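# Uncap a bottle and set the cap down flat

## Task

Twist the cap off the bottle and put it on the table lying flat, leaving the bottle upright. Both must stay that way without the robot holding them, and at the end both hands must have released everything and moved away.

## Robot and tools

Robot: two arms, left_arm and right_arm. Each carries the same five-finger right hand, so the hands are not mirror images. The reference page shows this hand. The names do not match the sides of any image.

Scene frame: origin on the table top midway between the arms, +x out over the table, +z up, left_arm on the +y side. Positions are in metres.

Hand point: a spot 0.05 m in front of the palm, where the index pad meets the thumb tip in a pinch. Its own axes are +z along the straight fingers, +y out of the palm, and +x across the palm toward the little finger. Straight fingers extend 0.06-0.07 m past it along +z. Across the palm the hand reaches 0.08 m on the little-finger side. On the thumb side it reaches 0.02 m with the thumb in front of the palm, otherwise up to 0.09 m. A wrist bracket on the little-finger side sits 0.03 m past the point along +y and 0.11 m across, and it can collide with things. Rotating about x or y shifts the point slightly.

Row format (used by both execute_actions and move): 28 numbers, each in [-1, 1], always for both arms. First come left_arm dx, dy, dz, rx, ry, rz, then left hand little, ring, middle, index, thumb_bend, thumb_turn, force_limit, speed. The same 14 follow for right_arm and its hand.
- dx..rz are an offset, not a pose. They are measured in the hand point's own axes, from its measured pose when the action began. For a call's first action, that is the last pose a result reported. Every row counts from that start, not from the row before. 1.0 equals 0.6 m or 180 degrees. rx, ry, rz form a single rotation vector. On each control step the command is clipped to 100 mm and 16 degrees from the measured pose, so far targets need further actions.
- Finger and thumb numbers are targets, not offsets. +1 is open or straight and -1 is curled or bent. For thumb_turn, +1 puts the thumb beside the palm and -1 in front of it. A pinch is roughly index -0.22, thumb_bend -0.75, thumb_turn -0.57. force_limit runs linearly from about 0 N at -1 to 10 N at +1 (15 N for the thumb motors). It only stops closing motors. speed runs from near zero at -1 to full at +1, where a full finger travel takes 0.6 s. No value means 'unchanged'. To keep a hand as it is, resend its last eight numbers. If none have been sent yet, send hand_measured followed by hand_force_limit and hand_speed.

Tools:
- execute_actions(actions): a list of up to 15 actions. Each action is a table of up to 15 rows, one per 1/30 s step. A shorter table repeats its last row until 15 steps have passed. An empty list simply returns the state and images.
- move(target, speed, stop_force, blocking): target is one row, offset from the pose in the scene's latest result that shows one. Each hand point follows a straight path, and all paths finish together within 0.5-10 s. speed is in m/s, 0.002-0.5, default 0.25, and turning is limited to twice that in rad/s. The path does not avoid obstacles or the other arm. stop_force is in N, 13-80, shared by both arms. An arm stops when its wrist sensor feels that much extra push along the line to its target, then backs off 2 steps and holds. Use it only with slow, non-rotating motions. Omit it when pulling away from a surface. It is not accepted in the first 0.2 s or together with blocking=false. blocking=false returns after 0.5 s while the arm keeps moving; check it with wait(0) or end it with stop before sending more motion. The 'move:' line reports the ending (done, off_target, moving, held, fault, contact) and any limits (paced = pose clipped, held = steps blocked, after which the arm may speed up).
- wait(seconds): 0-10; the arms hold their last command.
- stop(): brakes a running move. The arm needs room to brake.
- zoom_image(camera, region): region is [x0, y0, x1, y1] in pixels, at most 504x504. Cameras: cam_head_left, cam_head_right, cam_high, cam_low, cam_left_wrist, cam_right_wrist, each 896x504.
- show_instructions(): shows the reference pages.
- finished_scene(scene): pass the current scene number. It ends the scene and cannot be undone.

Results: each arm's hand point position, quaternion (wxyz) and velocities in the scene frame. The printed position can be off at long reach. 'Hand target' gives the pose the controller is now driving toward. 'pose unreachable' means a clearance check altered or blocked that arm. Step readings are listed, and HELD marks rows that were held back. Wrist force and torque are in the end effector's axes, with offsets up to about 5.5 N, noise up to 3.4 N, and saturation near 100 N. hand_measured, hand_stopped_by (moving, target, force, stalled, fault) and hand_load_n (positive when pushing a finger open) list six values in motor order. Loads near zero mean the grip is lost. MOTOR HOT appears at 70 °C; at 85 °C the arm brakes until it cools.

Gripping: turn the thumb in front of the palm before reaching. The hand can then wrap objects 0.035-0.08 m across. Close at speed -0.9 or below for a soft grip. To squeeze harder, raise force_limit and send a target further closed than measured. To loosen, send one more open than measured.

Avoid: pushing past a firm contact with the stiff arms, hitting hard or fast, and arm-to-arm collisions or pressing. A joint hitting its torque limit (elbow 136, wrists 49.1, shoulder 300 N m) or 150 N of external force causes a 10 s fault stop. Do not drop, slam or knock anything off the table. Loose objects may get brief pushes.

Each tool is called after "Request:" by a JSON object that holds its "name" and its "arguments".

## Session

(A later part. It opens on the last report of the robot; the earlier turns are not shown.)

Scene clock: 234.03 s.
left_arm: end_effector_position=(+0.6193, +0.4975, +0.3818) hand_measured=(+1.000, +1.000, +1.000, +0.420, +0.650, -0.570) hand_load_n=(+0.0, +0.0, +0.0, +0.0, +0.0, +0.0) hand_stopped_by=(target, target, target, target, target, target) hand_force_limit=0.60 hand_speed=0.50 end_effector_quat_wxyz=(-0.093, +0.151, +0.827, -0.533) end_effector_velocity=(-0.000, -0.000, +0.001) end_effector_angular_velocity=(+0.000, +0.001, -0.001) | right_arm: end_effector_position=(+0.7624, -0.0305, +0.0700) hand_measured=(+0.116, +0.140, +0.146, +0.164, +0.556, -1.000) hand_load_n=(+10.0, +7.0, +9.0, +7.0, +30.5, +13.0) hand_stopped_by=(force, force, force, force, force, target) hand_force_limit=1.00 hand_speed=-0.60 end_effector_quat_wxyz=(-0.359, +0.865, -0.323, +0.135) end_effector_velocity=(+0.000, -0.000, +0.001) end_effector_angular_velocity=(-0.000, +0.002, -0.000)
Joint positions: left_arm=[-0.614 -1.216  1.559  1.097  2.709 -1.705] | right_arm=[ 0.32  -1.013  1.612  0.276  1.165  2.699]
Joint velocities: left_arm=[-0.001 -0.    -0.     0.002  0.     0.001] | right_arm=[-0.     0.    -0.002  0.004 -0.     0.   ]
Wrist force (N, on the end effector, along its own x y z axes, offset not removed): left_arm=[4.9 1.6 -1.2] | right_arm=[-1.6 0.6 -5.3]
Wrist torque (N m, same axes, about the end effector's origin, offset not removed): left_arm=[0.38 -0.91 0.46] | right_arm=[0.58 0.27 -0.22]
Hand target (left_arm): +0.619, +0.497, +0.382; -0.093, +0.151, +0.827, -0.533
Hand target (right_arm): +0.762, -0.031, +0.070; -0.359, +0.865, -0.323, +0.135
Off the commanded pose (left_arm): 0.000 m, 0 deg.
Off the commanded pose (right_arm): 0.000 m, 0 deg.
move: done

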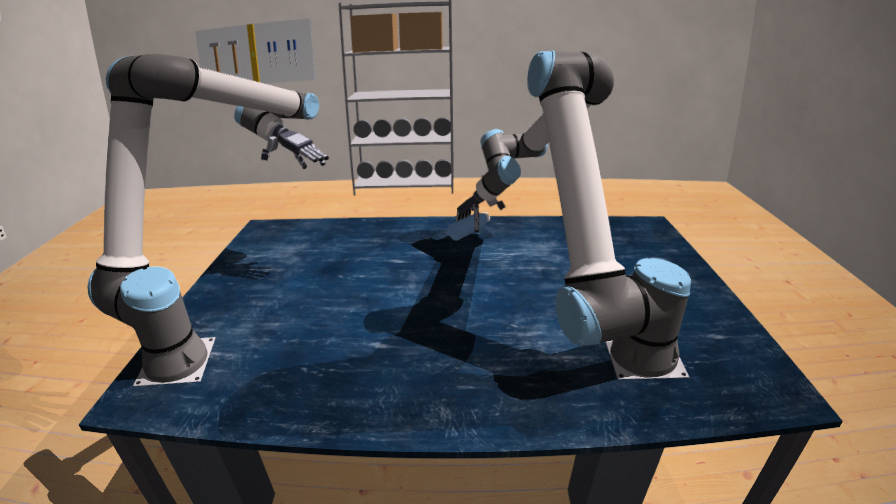

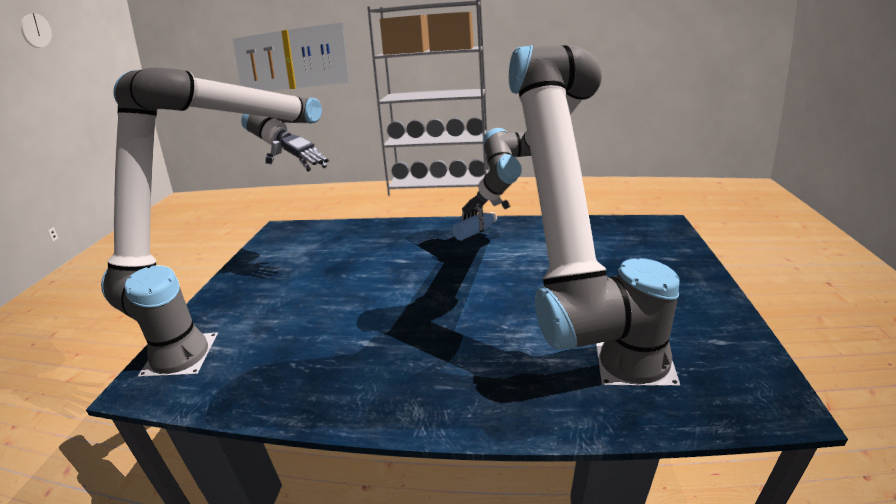

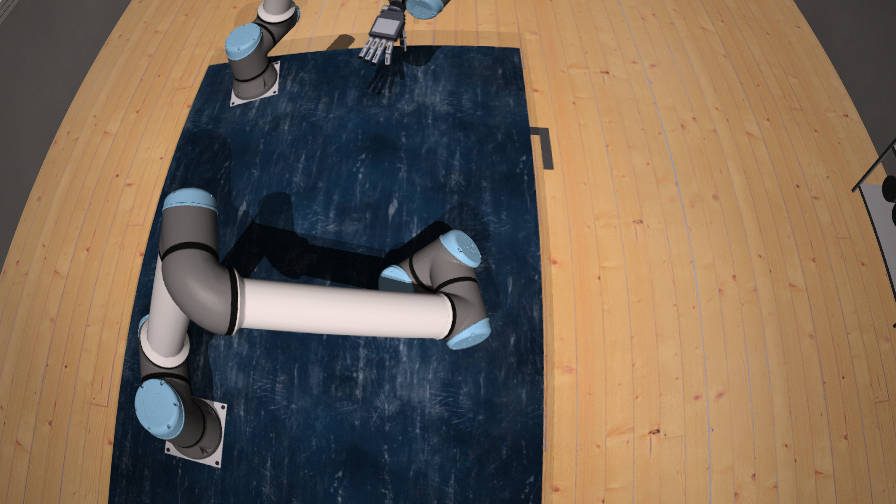

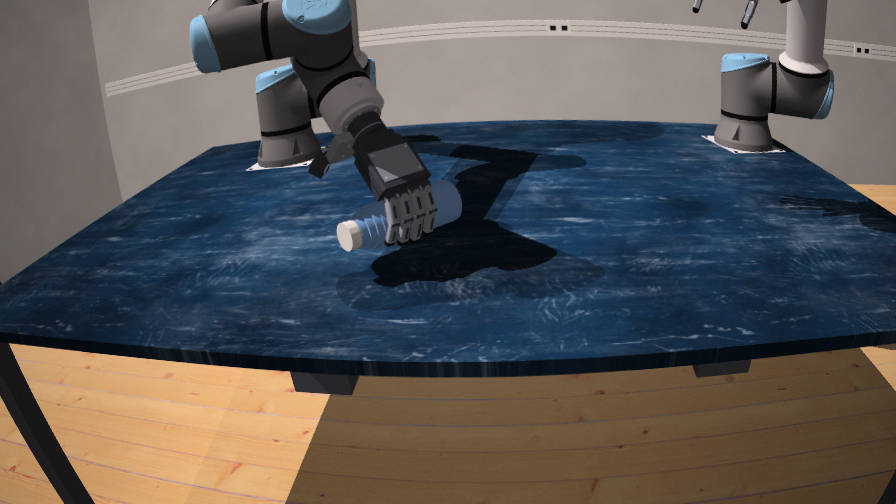

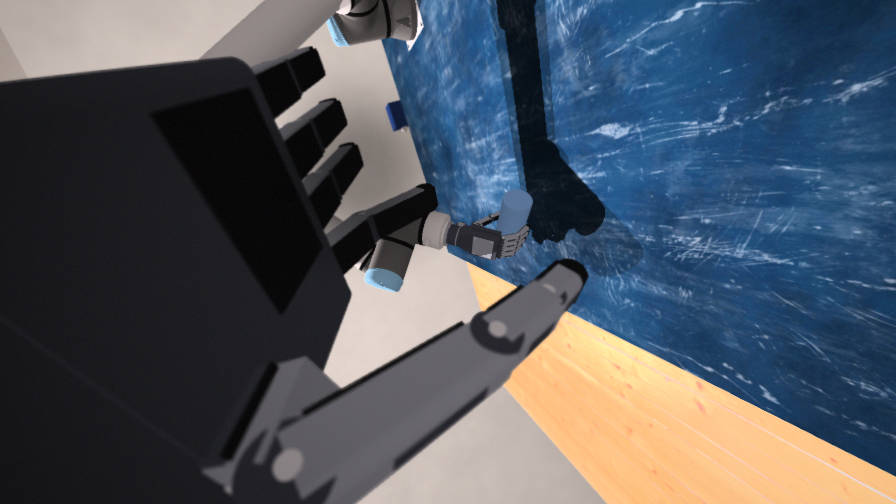

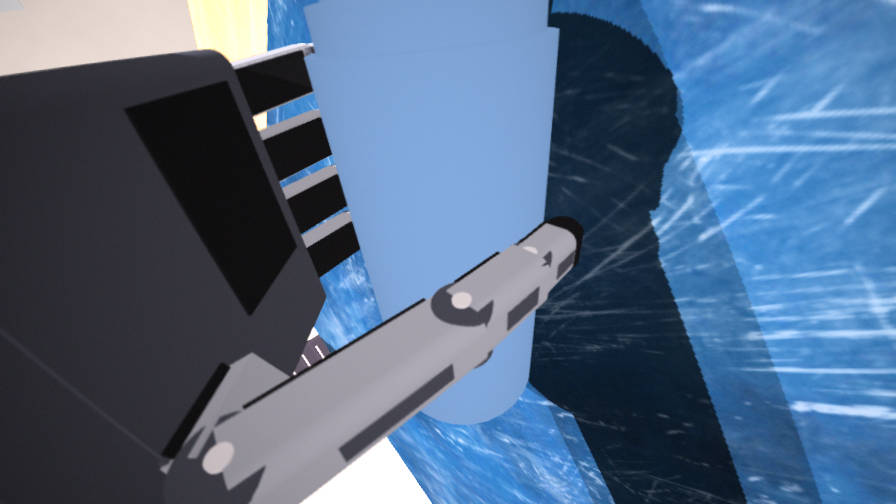

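Request:
{"name": "move", "arguments": {"target": [0,0,0,0,0,0,1,1,1,0.42,0.65,-0.57,0.6,0.5, -0.284,-0.0507,-0.1387,0.199,0.191,-0.473,-0.8,-0.8,-0.8,-0.8,0.2,-1,1,-0.6], "speed": 0.25}}

Scene clock: 269.20 s.
left_arm: end_effector_position=(+0.6193, +0.4975, +0.3818) hand_measured=(+1.000, +1.000, +1.000, +0.420, +0.650, -0.570) hand_load_n=(+0.0, +0.0, +0.0, +0.0, +0.0, +0.0) hand_stopped_by=(target, target, target, target, target, target) hand_force_limit=0.60 hand_speed=0.50 end_effector_quat_wxyz=(-0.093, +0.151, +0.827, -0.533) end_effector_velocity=(-0.000, +0.001, +0.001) end_effector_angular_velocity=(+0.001, +0.000, +0.001) | right_arm: end_effector_position=(+0.6091, +0.0529, +0.1504) hand_measured=(+0.116, +0.140, +0.146, +0.164, +0.556, -1.000) hand_load_n=(+10.0, +7.0, +9.0, +7.0, +30.5, +13.5) hand_stopped_by=(force, force, force, force, force, target) hand_force_limit=1.00 hand_speed=-0.60 end_effector_quat_wxyz=(-0.299, +0.642, +0.297, +0.641) end_effector_velocity=(-0.000, +0.001, +0.003) end_effector_angular_velocity=(-0.002, -0.015, +0.005)
Joint positions: left_arm=[-0.614 -1.216  1.559  1.097  2.709 -1.705] | right_arm=[ 0.59  -1.295  2.257 -0.962  1.235  1.573]
Joint velocities: left_arm=[ 0.    -0.001  0.     0.001 -0.001 -0.   ] | right_arm=[-0.001 -0.001  0.002 -0.01  -0.005 -0.01 ]
Wrist force (N, on the end effector, along its own x y z axes, offset not removed): left_arm=[0.8 -0.6 0.2] | right_arm=[6.7 -1.9 -1.2]
Wrist torque (N m, same axes, about the end effector's origin, offset not removed): left_arm=[0.01 -0.06 -0.08] | right_arm=[-0.05 -1.11 0.15]
Hand target (left_arm): +0.619, +0.497, +0.382; -0.093, +0.151, +0.827, -0.533
Hand target (right_arm): +0.609, +0.053, +0.150; -0.299, +0.641, +0.298, +0.641
Off the commanded pose (left_arm): 0.000 m, 0 deg.
Off the commanded pose (right_arm): 0.000 m, 0 deg.
move: done

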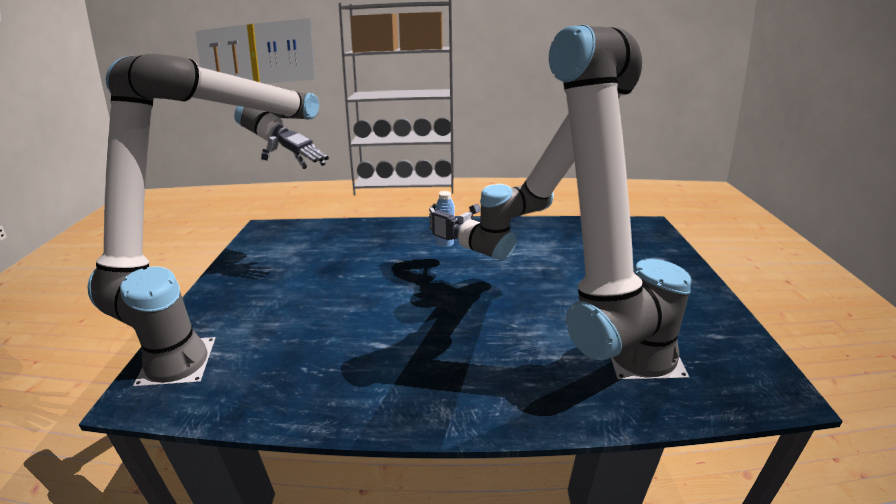

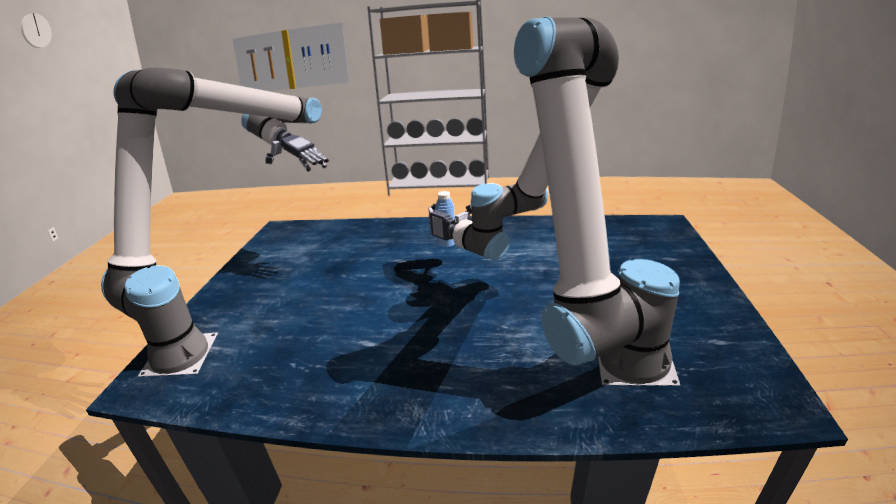

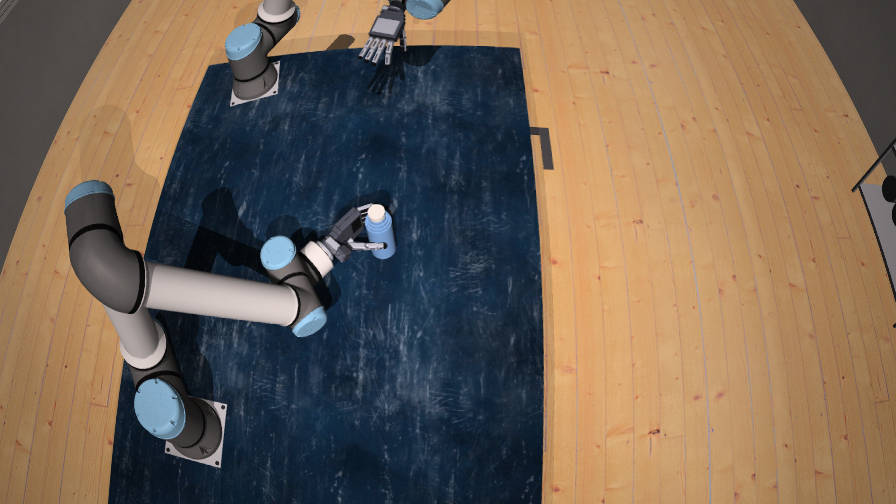

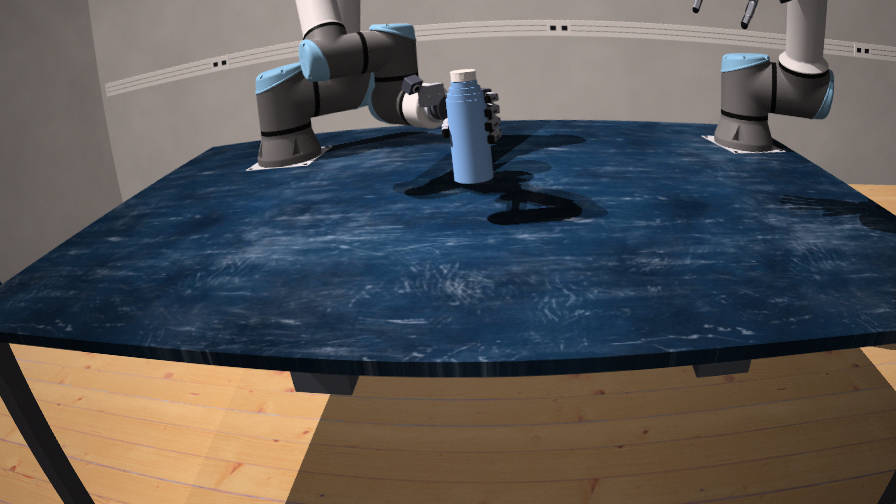

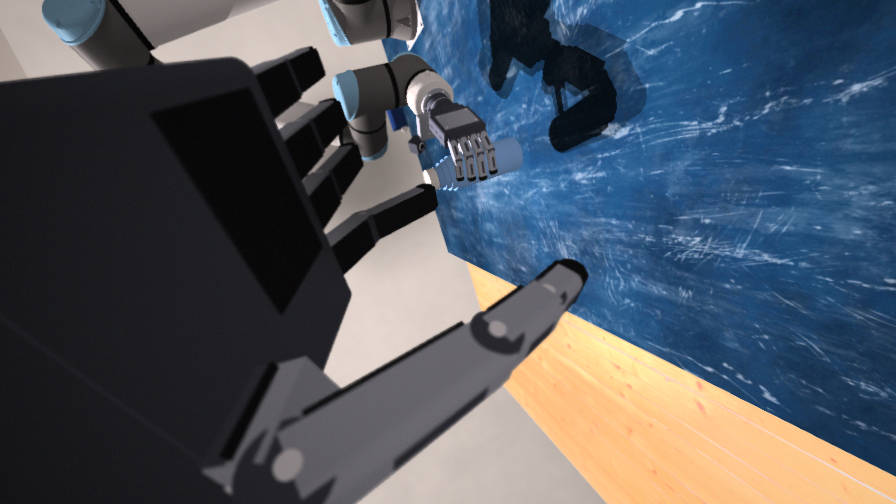

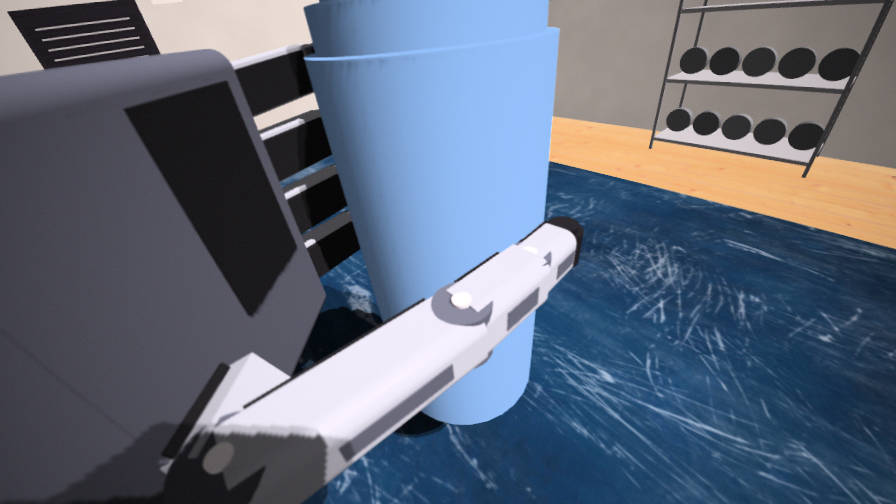

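Request:
{"name": "zoom_image", "arguments": {"camera": "cam_low", "region": [380,50,560,200]}}

Request:
{"name": "zoom_image", "arguments": {"camera": "cam_head_left", "region": [400,170,520,270]}}

Region (380, 50, 560, 200) of cam_low's 896x504 image, scaled by 2.800, with more detail than that image has.

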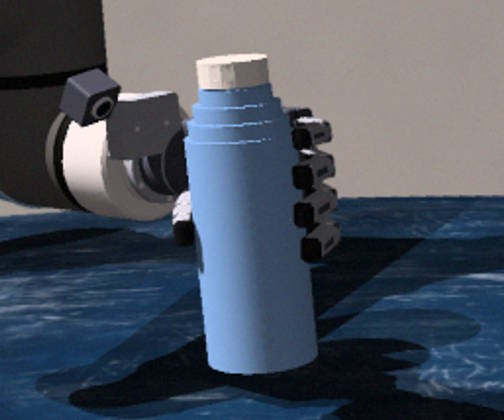

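Region (400, 170, 520, 270) of cam_head_left's 896x504 image, scaled by 4.200, with more detail than that image has.

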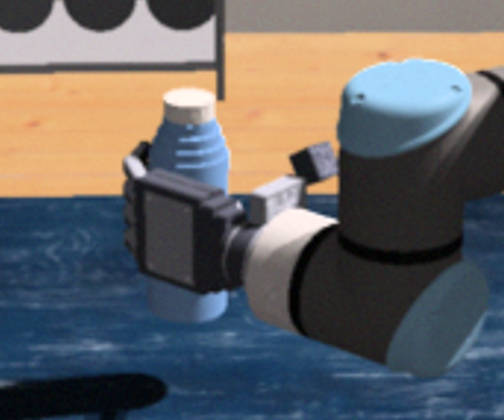

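Request:
{"name": "move", "arguments": {"target": [0,0,0,0,0,0,1,1,1,0.42,0.65,-0.57,0.6,0.5, -0.1117,0,0,0,0,0,-0.8,-0.8,-0.8,-0.8,0.2,-1,1,-0.6], "speed": 0.12}}

Request:
{"name": "move", "arguments": {"target": [0,0,0,0,0,0,1,1,1,0.42,0.65,-0.57,0.6,0.5, -0.06,0,0,0,0,0,-0.8,-0.8,-0.8,-0.8,0.2,-1,1,-0.6], "speed": 0.006, "stop_force": 13}}

Request:
{"name": "zoom_image", "arguments": {"camera": "cam_low", "region": [380,80,560,230]}}

Scene clock: 301.20 s.
left_arm: end_effector_position=(+0.6193, +0.4975, +0.3818) hand_measured=(+1.000, +1.000, +1.000, +0.420, +0.650, -0.570) hand_load_n=(+0.0, +0.0, +0.0, +0.0, +0.0, +0.0) hand_stopped_by=(target, target, target, target, target, target) hand_force_limit=0.60 hand_speed=0.50 end_effector_quat_wxyz=(-0.093, +0.151, +0.827, -0.533) end_effector_velocity=(-0.000, -0.000, -0.001) end_effector_angular_velocity=(+0.001, +0.002, +0.001) | right_arm: end_effector_position=(+0.6089, +0.0530, +0.0837) hand_measured=(+0.116, +0.140, +0.146, +0.164, +0.556, -1.000) hand_load_n=(+10.0, +7.0, +9.0, +7.0, +30.5, +13.5) hand_stopped_by=(force, force, force, force, force, target) hand_force_limit=1.00 hand_speed=-0.60 end_effector_quat_wxyz=(-0.299, +0.642, +0.297, +0.641) end_effector_velocity=(-0.000, +0.000, -0.002) end_effector_angular_velocity=(+0.001, -0.000, +0.000)
Joint positions: left_arm=[-0.614 -1.216  1.559  1.097  2.709 -1.705] | right_arm=[ 0.59  -1.173  2.279 -1.106  1.236  1.573]
Joint velocities: left_arm=[-0.     0.001  0.001 -0.     0.    -0.002] | right_arm=[ 0.     0.004  0.001 -0.006  0.     0.   ]
Wrist force (N, on the end effector, along its own x y z axes, offset not removed): left_arm=[-1.0 2.4 8.0] | right_arm=[2.1 -2.1 -1.6]
Wrist torque (N m, same axes, about the end effector's origin, offset not removed): left_arm=[0.02 -0.12 -0.05] | right_arm=[-0.04 -0.17 -0.26]
Hand target (left_arm): +0.619, +0.497, +0.382; -0.093, +0.151, +0.827, -0.533
Hand target (right_arm): +0.609, +0.053, +0.083; -0.299, +0.642, +0.297, +0.641
Off the commanded pose (left_arm): 0.000 m, 0 deg.
Off the commanded pose (right_arm): 0.000 m, 0 deg.
move: done

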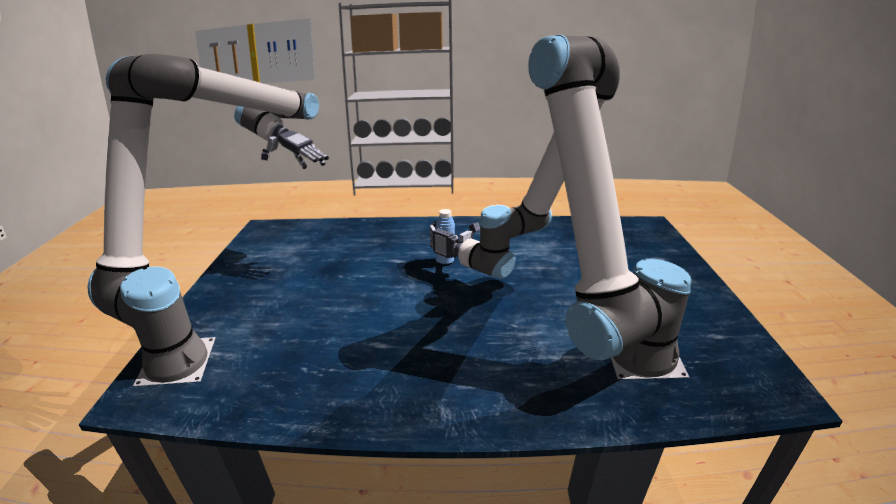

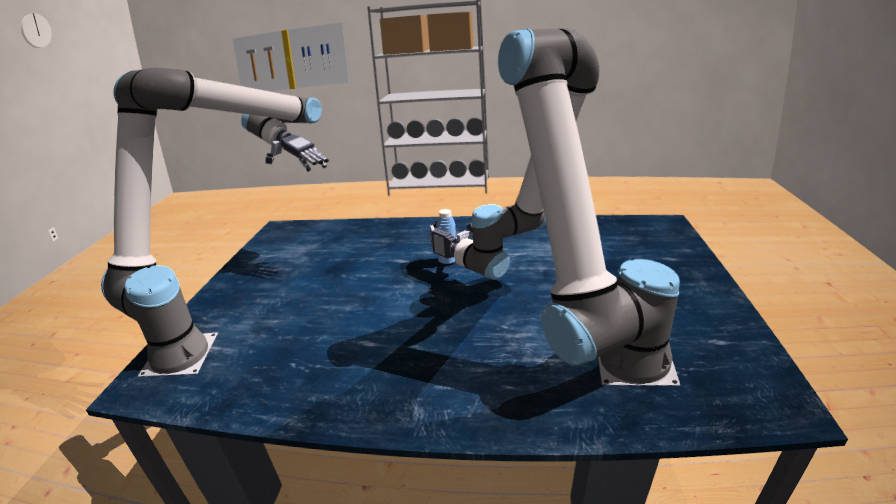

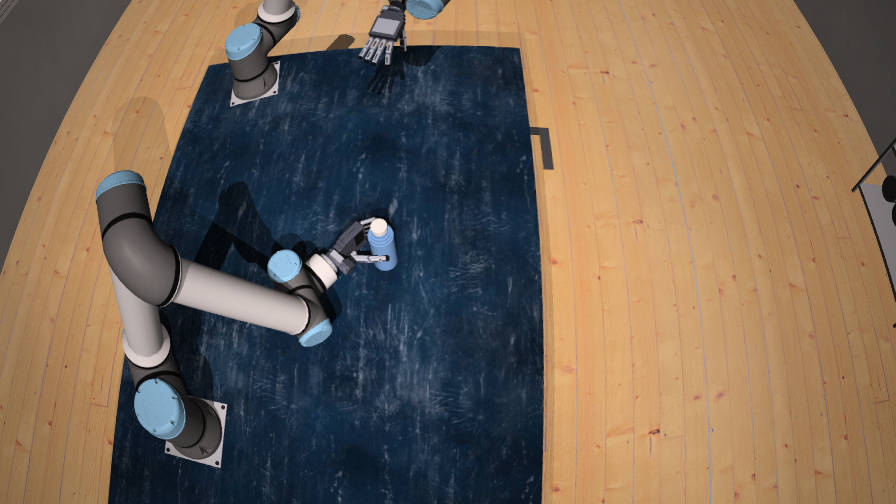

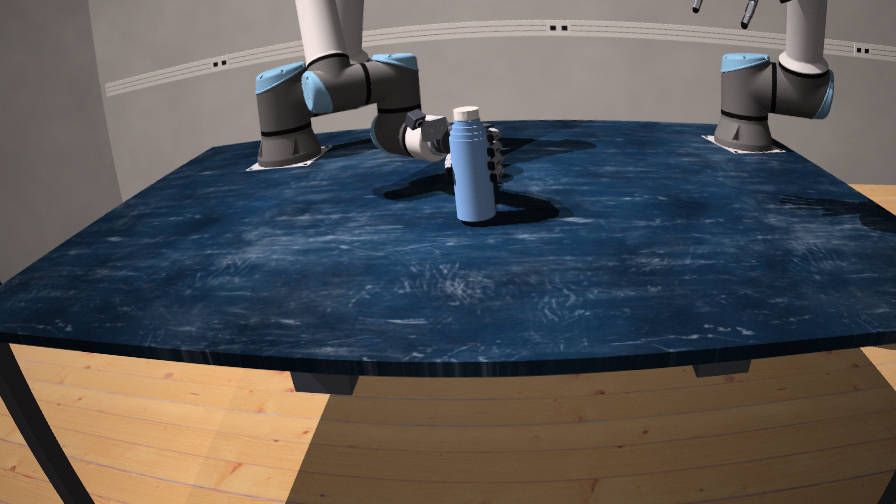

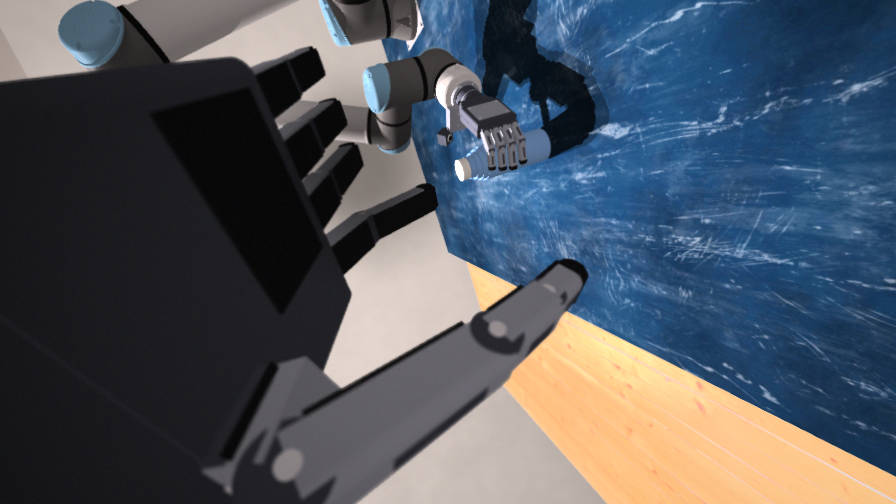

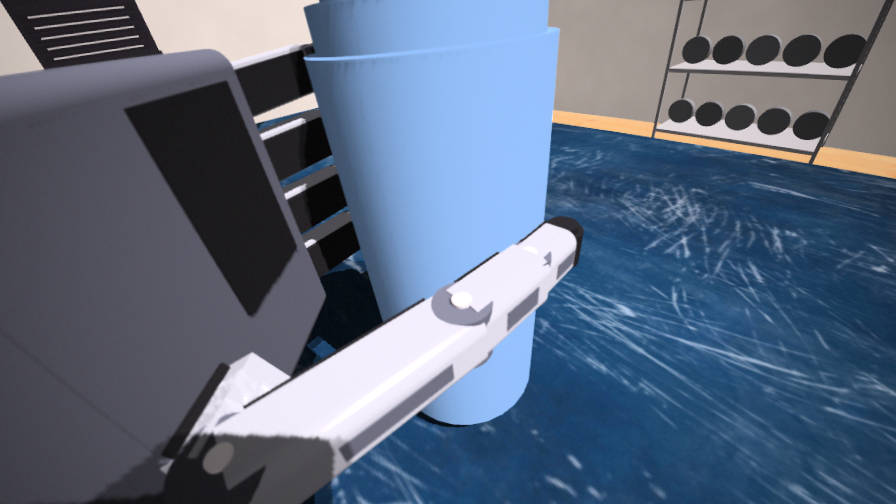

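Scene clock: 303.47 s.
left_arm: end_effector_position=(+0.6193, +0.4975, +0.3818) hand_measured=(+1.000, +1.000, +1.000, +0.420, +0.650, -0.570) hand_load_n=(+0.0, +0.0, +0.0, +0.0, +0.0, +0.0) hand_stopped_by=(target, target, target, target, target, target) hand_force_limit=0.60 hand_speed=0.50 end_effector_quat_wxyz=(-0.093, +0.151, +0.827, -0.533) end_effector_velocity=(-0.001, +0.000, +0.001) end_effector_angular_velocity=(+0.000, -0.001, -0.000) | right_arm: end_effector_position=(+0.6088, +0.0531, +0.0724) hand_measured=(+0.116, +0.140, +0.146, +0.164, +0.556, -1.000) hand_load_n=(+11.5, +7.5, +9.0, +6.0, +31.0, +4.0) hand_stopped_by=(force, force, force, force, force, target) hand_force_limit=1.00 hand_speed=-0.60 end_effector_quat_wxyz=(-0.299, +0.642, +0.297, +0.641) end_effector_velocity=(-0.001, -0.001, +0.000) end_effector_angular_velocity=(-0.001, +0.003, -0.000)
Joint positions: left_arm=[-0.614 -1.216  1.559  1.097  2.709 -1.705] | right_arm=[ 0.59  -1.151  2.281 -1.13   1.236  1.573]
Joint velocities: left_arm=[-0.    -0.002  0.     0.001 -0.001  0.   ] | right_arm=[-0.    -0.002  0.001  0.005  0.     0.001]
Wrist force (N, on the end effector, along its own x y z axes, offset not removed): left_arm=[-0.6 -0.9 -0.5] | right_arm=[8.6 0.6 0.8]
Wrist torque (N m, same axes, about the end effector's origin, offset not removed): left_arm=[-0.03 0.12 -0.12] | right_arm=[0.17 0.28 -0.52]
Hand target (left_arm): +0.619, +0.497, +0.382; -0.093, +0.151, +0.827, -0.533
Hand target (right_arm): +0.609, +0.053, +0.073; -0.299, +0.641, +0.297, +0.641
Off the commanded pose (left_arm): 0.000 m, 0 deg.
Off the commanded pose (right_arm): 0.025 m, 0 deg.
move: contact (right_arm)

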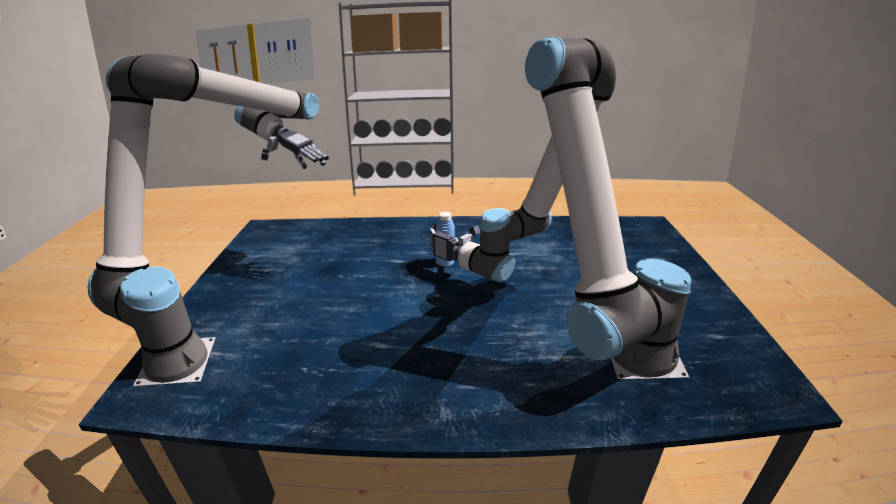

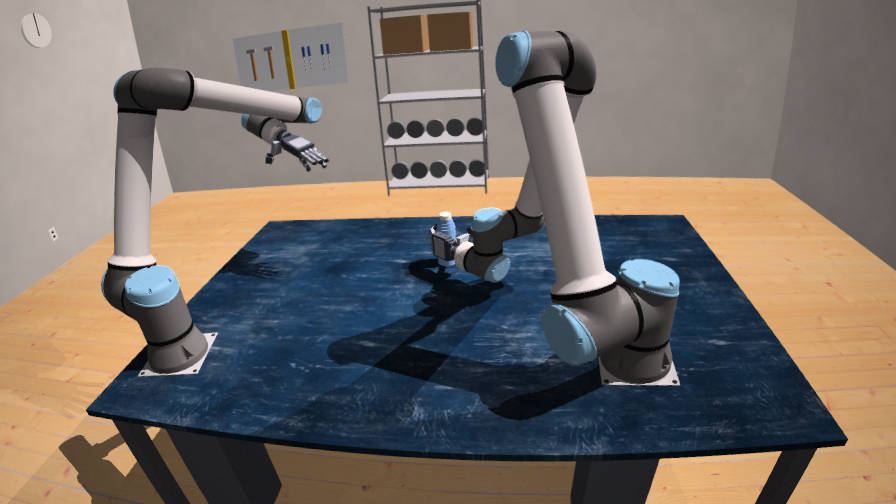

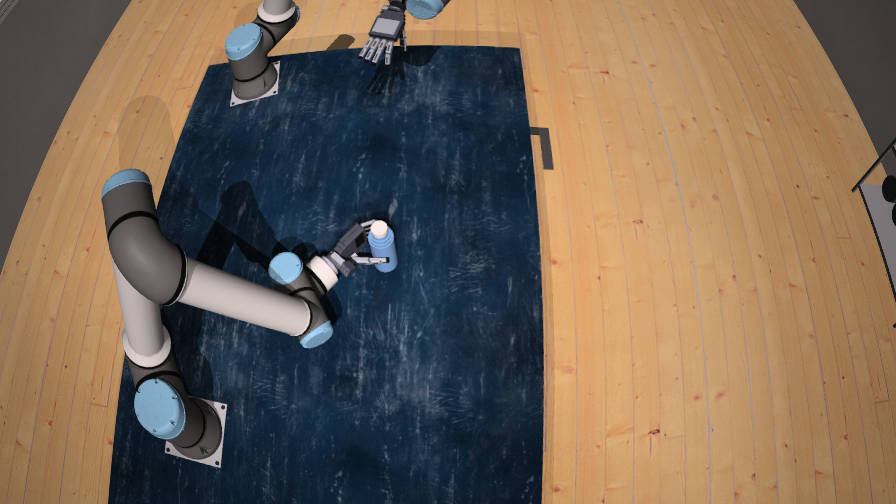

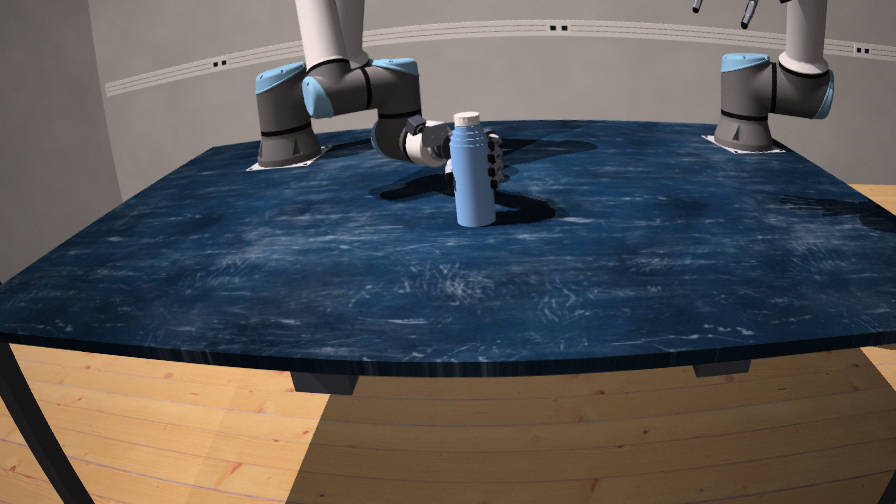

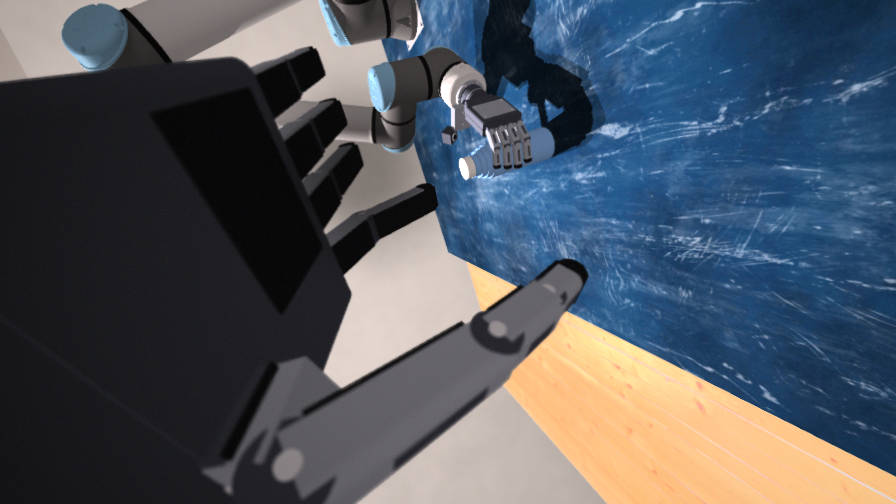

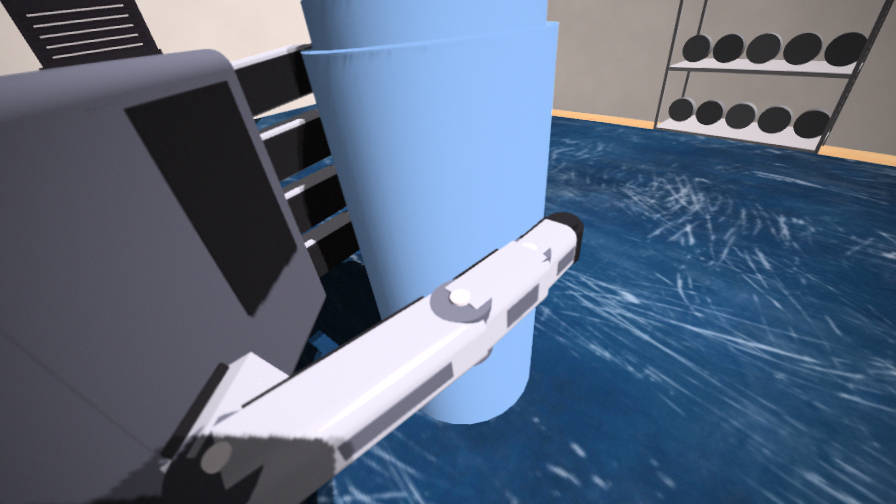

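Region (380, 80, 560, 230) of cam_low's 896x504 image, scaled by 2.800, with more detail than that image has.

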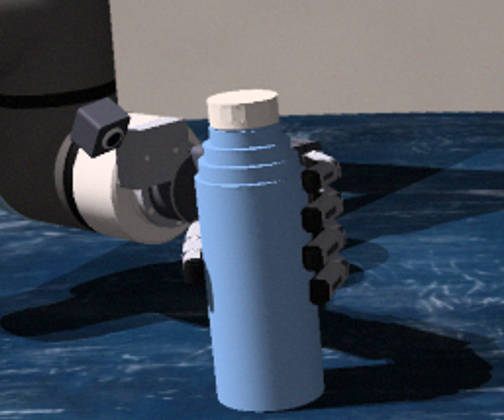

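Request:
{"name": "execute_actions", "arguments": {"actions": [[[0,0,0,0,0,0,1,1,1,0.42,0.65,-0.57,0.6,0.5, 0,0,0,0,0,0,0.7,0.7,0.7,0.7,1,-1,1,-0.5]],[[0,0,0,0,0,0,1,1,1,0.42,0.65,-0.57,0.6,0.5, 0,0,0,0,0,0,0.7,0.7,0.7,0.7,1,-1,1,-0.5]],[[0,0,0,0,0,0,1,1,1,0.42,0.65,-0.57,0.6,0.5, 0.001,0,0,0,0,0,0.7,0.7,0.7,0.7,1,-1,1,-0.5]]]}}

Request:
{"name": "zoom_image", "arguments": {"camera": "cam_low", "region": [380,80,560,230]}}

Request:
{"name": "zoom_image", "arguments": {"camera": "cam_high", "region": [300,190,440,300]}}

Scene clock: 313.77 s.
left_arm: end_effector_position=(+0.6193, +0.4975, +0.3818) hand_measured=(+1.000, +1.000, +1.000, +0.420, +0.650, -0.570) hand_load_n=(+0.0, +0.0, +0.0, +0.0, +0.0, +0.0) hand_stopped_by=(target, target, target, target, target, target) hand_force_limit=0.60 hand_speed=0.50 end_effector_quat_wxyz=(-0.093, +0.151, +0.827, -0.533) end_effector_velocity=(+0.000, -0.000, +0.001) end_effector_angular_velocity=(-0.001, -0.000, +0.001) | right_arm: end_effector_position=(+0.6088, +0.0531, +0.0730) hand_measured=(+0.700, +0.700, +0.700, +0.700, +1.000, -1.000) hand_load_n=(+0.0, +0.0, +0.0, +0.0, +0.0, +0.0) hand_stopped_by=(target, target, target, target, target, target) hand_force_limit=1.00 hand_speed=-0.50 end_effector_quat_wxyz=(-0.299, +0.642, +0.297, +0.641) end_effector_velocity=(-0.000, +0.000, -0.000) end_effector_angular_velocity=(-0.000, +0.000, +0.002)
Joint positions: left_arm=[-0.614 -1.216  1.559  1.097  2.709 -1.705] | right_arm=[ 0.59  -1.152  2.281 -1.129  1.236  1.573]
Joint velocities: left_arm=[ 0.    -0.    -0.001 -0.001  0.001 -0.001] | right_arm=[ 0.     0.    -0.     0.001 -0.002 -0.   ]
Wrist force (N, on the end effector, along its own x y z axes, offset not removed): left_arm=[-0.2 0.3 0.1] | right_arm=[-4.8 -2.0 -0.5]
Wrist torque (N m, same axes, about the end effector's origin, offset not removed): left_arm=[0.06 0.10 0.27] | right_arm=[-0.18 0.85 -0.59]
Hand target (left_arm): +0.619, +0.497, +0.382; -0.093, +0.151, +0.827, -0.533
Hand target (right_arm): +0.609, +0.053, +0.073; -0.299, +0.642, +0.297, +0.641
Off the commanded pose (left_arm): 0.000 m, 0 deg.
Off the commanded pose (right_arm): 0.000 m, 0 deg.
Step readings (end_effector_position; steps 1 to 15: 1st action; 16 to 30: 2nd action; 31 to 45: 3rd action):
0: left_arm (+0.6193, +0.4975, +0.3818) | right_arm (+0.6089, +0.0531, +0.0727)
1: left_arm (+0.6193, +0.4975, +0.3818) | right_arm (+0.6089, +0.0531, +0.0727)
2: left_arm (+0.6193, +0.4975, +0.3818) | right_arm (+0.6089, +0.0531, +0.0728)
4: left_arm (+0.6193, +0.4975, +0.3818) | right_arm (+0.6089, +0.0531, +0.0727)
8: left_arm (+0.6193, +0.4975, +0.3818) | right_arm (+0.6089, +0.0531, +0.0726)
15: left_arm (+0.6193, +0.4975, +0.3818) | right_arm (+0.6089, +0.0531, +0.0724)
16: left_arm (+0.6193, +0.4975, +0.3818) | right_arm (+0.6088, +0.0531, +0.0724)
17: left_arm (+0.6193, +0.4975, +0.3818) | right_arm (+0.6088, +0.0531, +0.0724)
19: left_arm (+0.6193, +0.4975, +0.3818) | right_arm (+0.6088, +0.0531, +0.0724)
23: left_arm (+0.6193, +0.4975, +0.3818) | right_arm (+0.6088, +0.0531, +0.0724)
30: left_arm (+0.6193, +0.4975, +0.3818) | right_arm (+0.6088, +0.0531, +0.0724)
31: left_arm (+0.6193, +0.4975, +0.3818) | right_arm (+0.6088, +0.0531, +0.0724)
32: left_arm (+0.6193, +0.4975, +0.3818) | right_arm (+0.6088, +0.0531, +0.0725)
34: left_arm (+0.6193, +0.4975, +0.3818) | right_arm (+0.6088, +0.0531, +0.0726)
38: left_arm (+0.6193, +0.4975, +0.3818) | right_arm (+0.6088, +0.0531, +0.0728)
45: end_effector_position above

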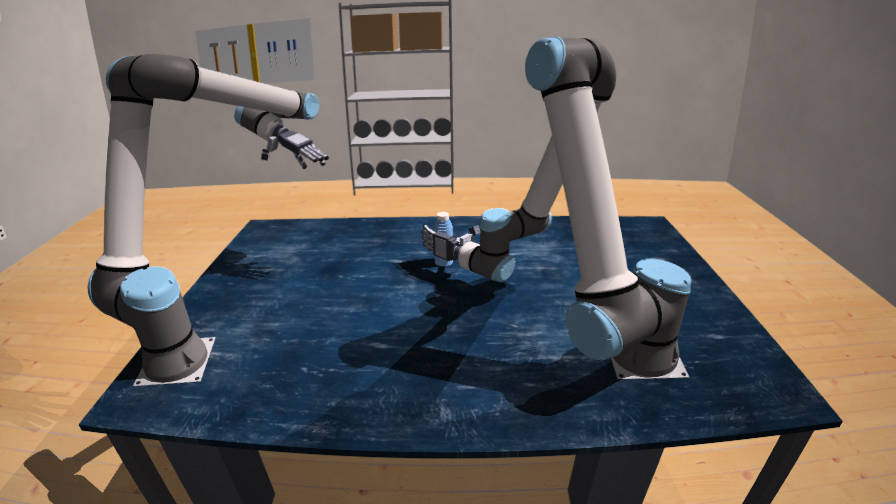

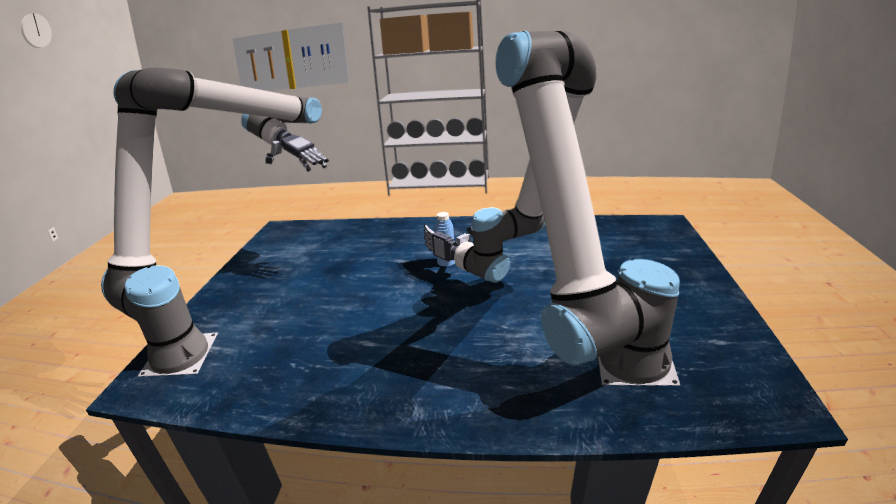

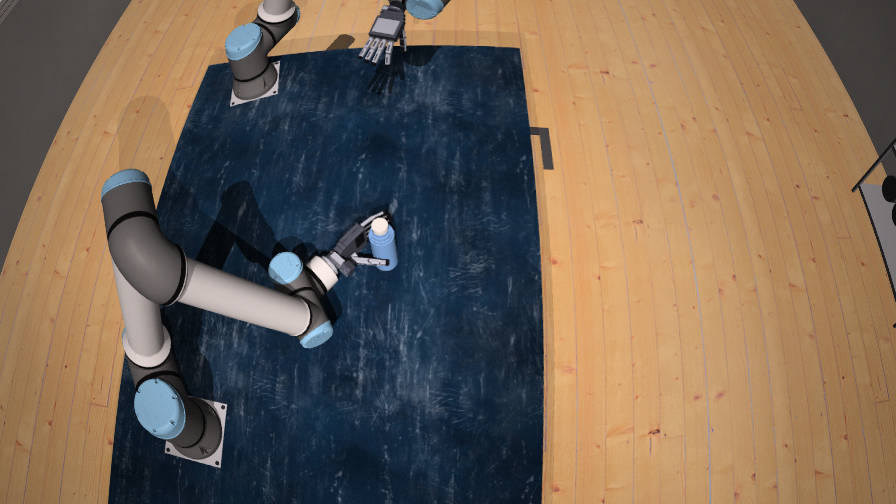

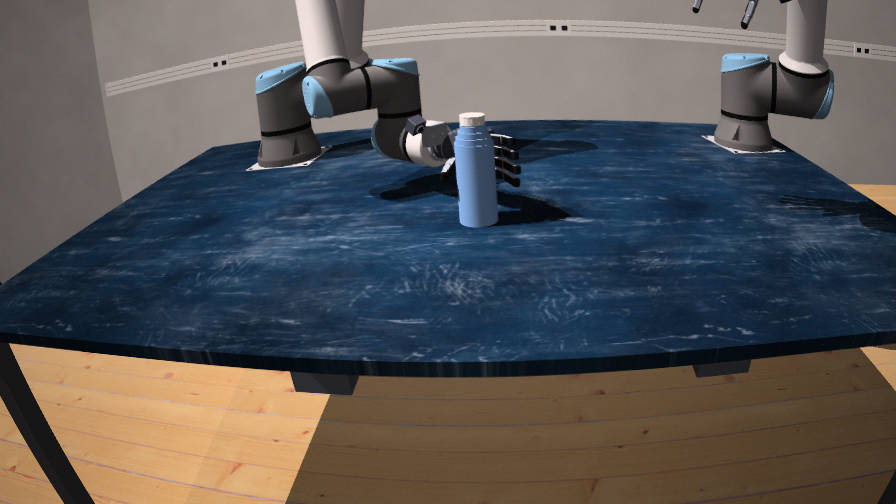

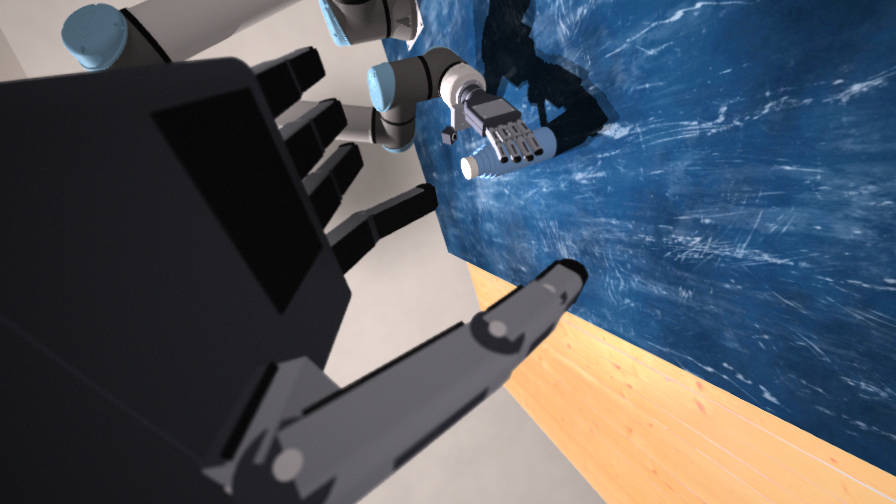

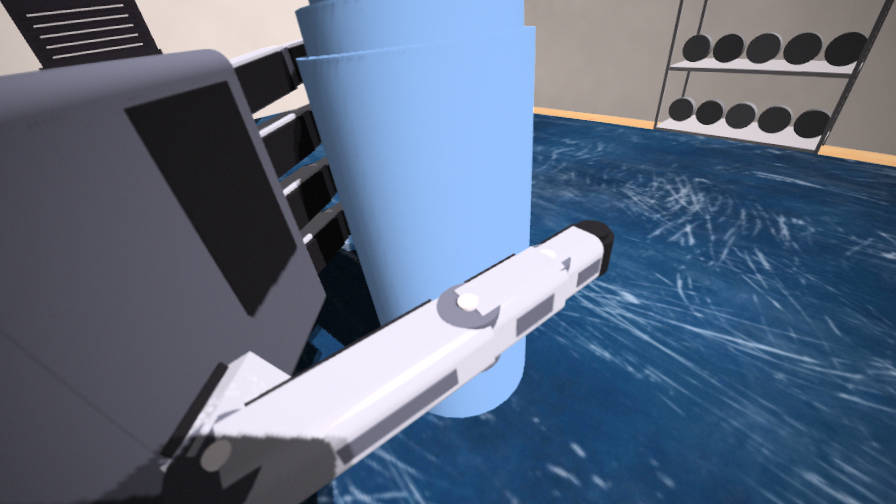

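Region (380, 80, 560, 230) of cam_low's 896x504 image, scaled by 2.800, with more detail than that image has.

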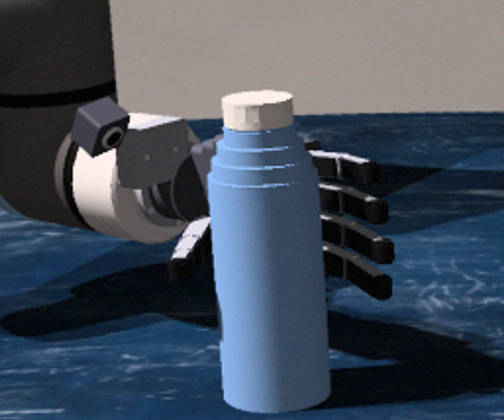

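Region (300, 190, 440, 300) of cam_high's 896x504 image, scaled by 3.600, with more detail than that image has; it fills the top 396 rows of this view, and the rest is white.

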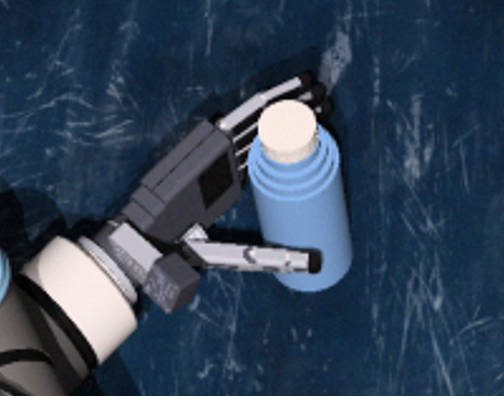

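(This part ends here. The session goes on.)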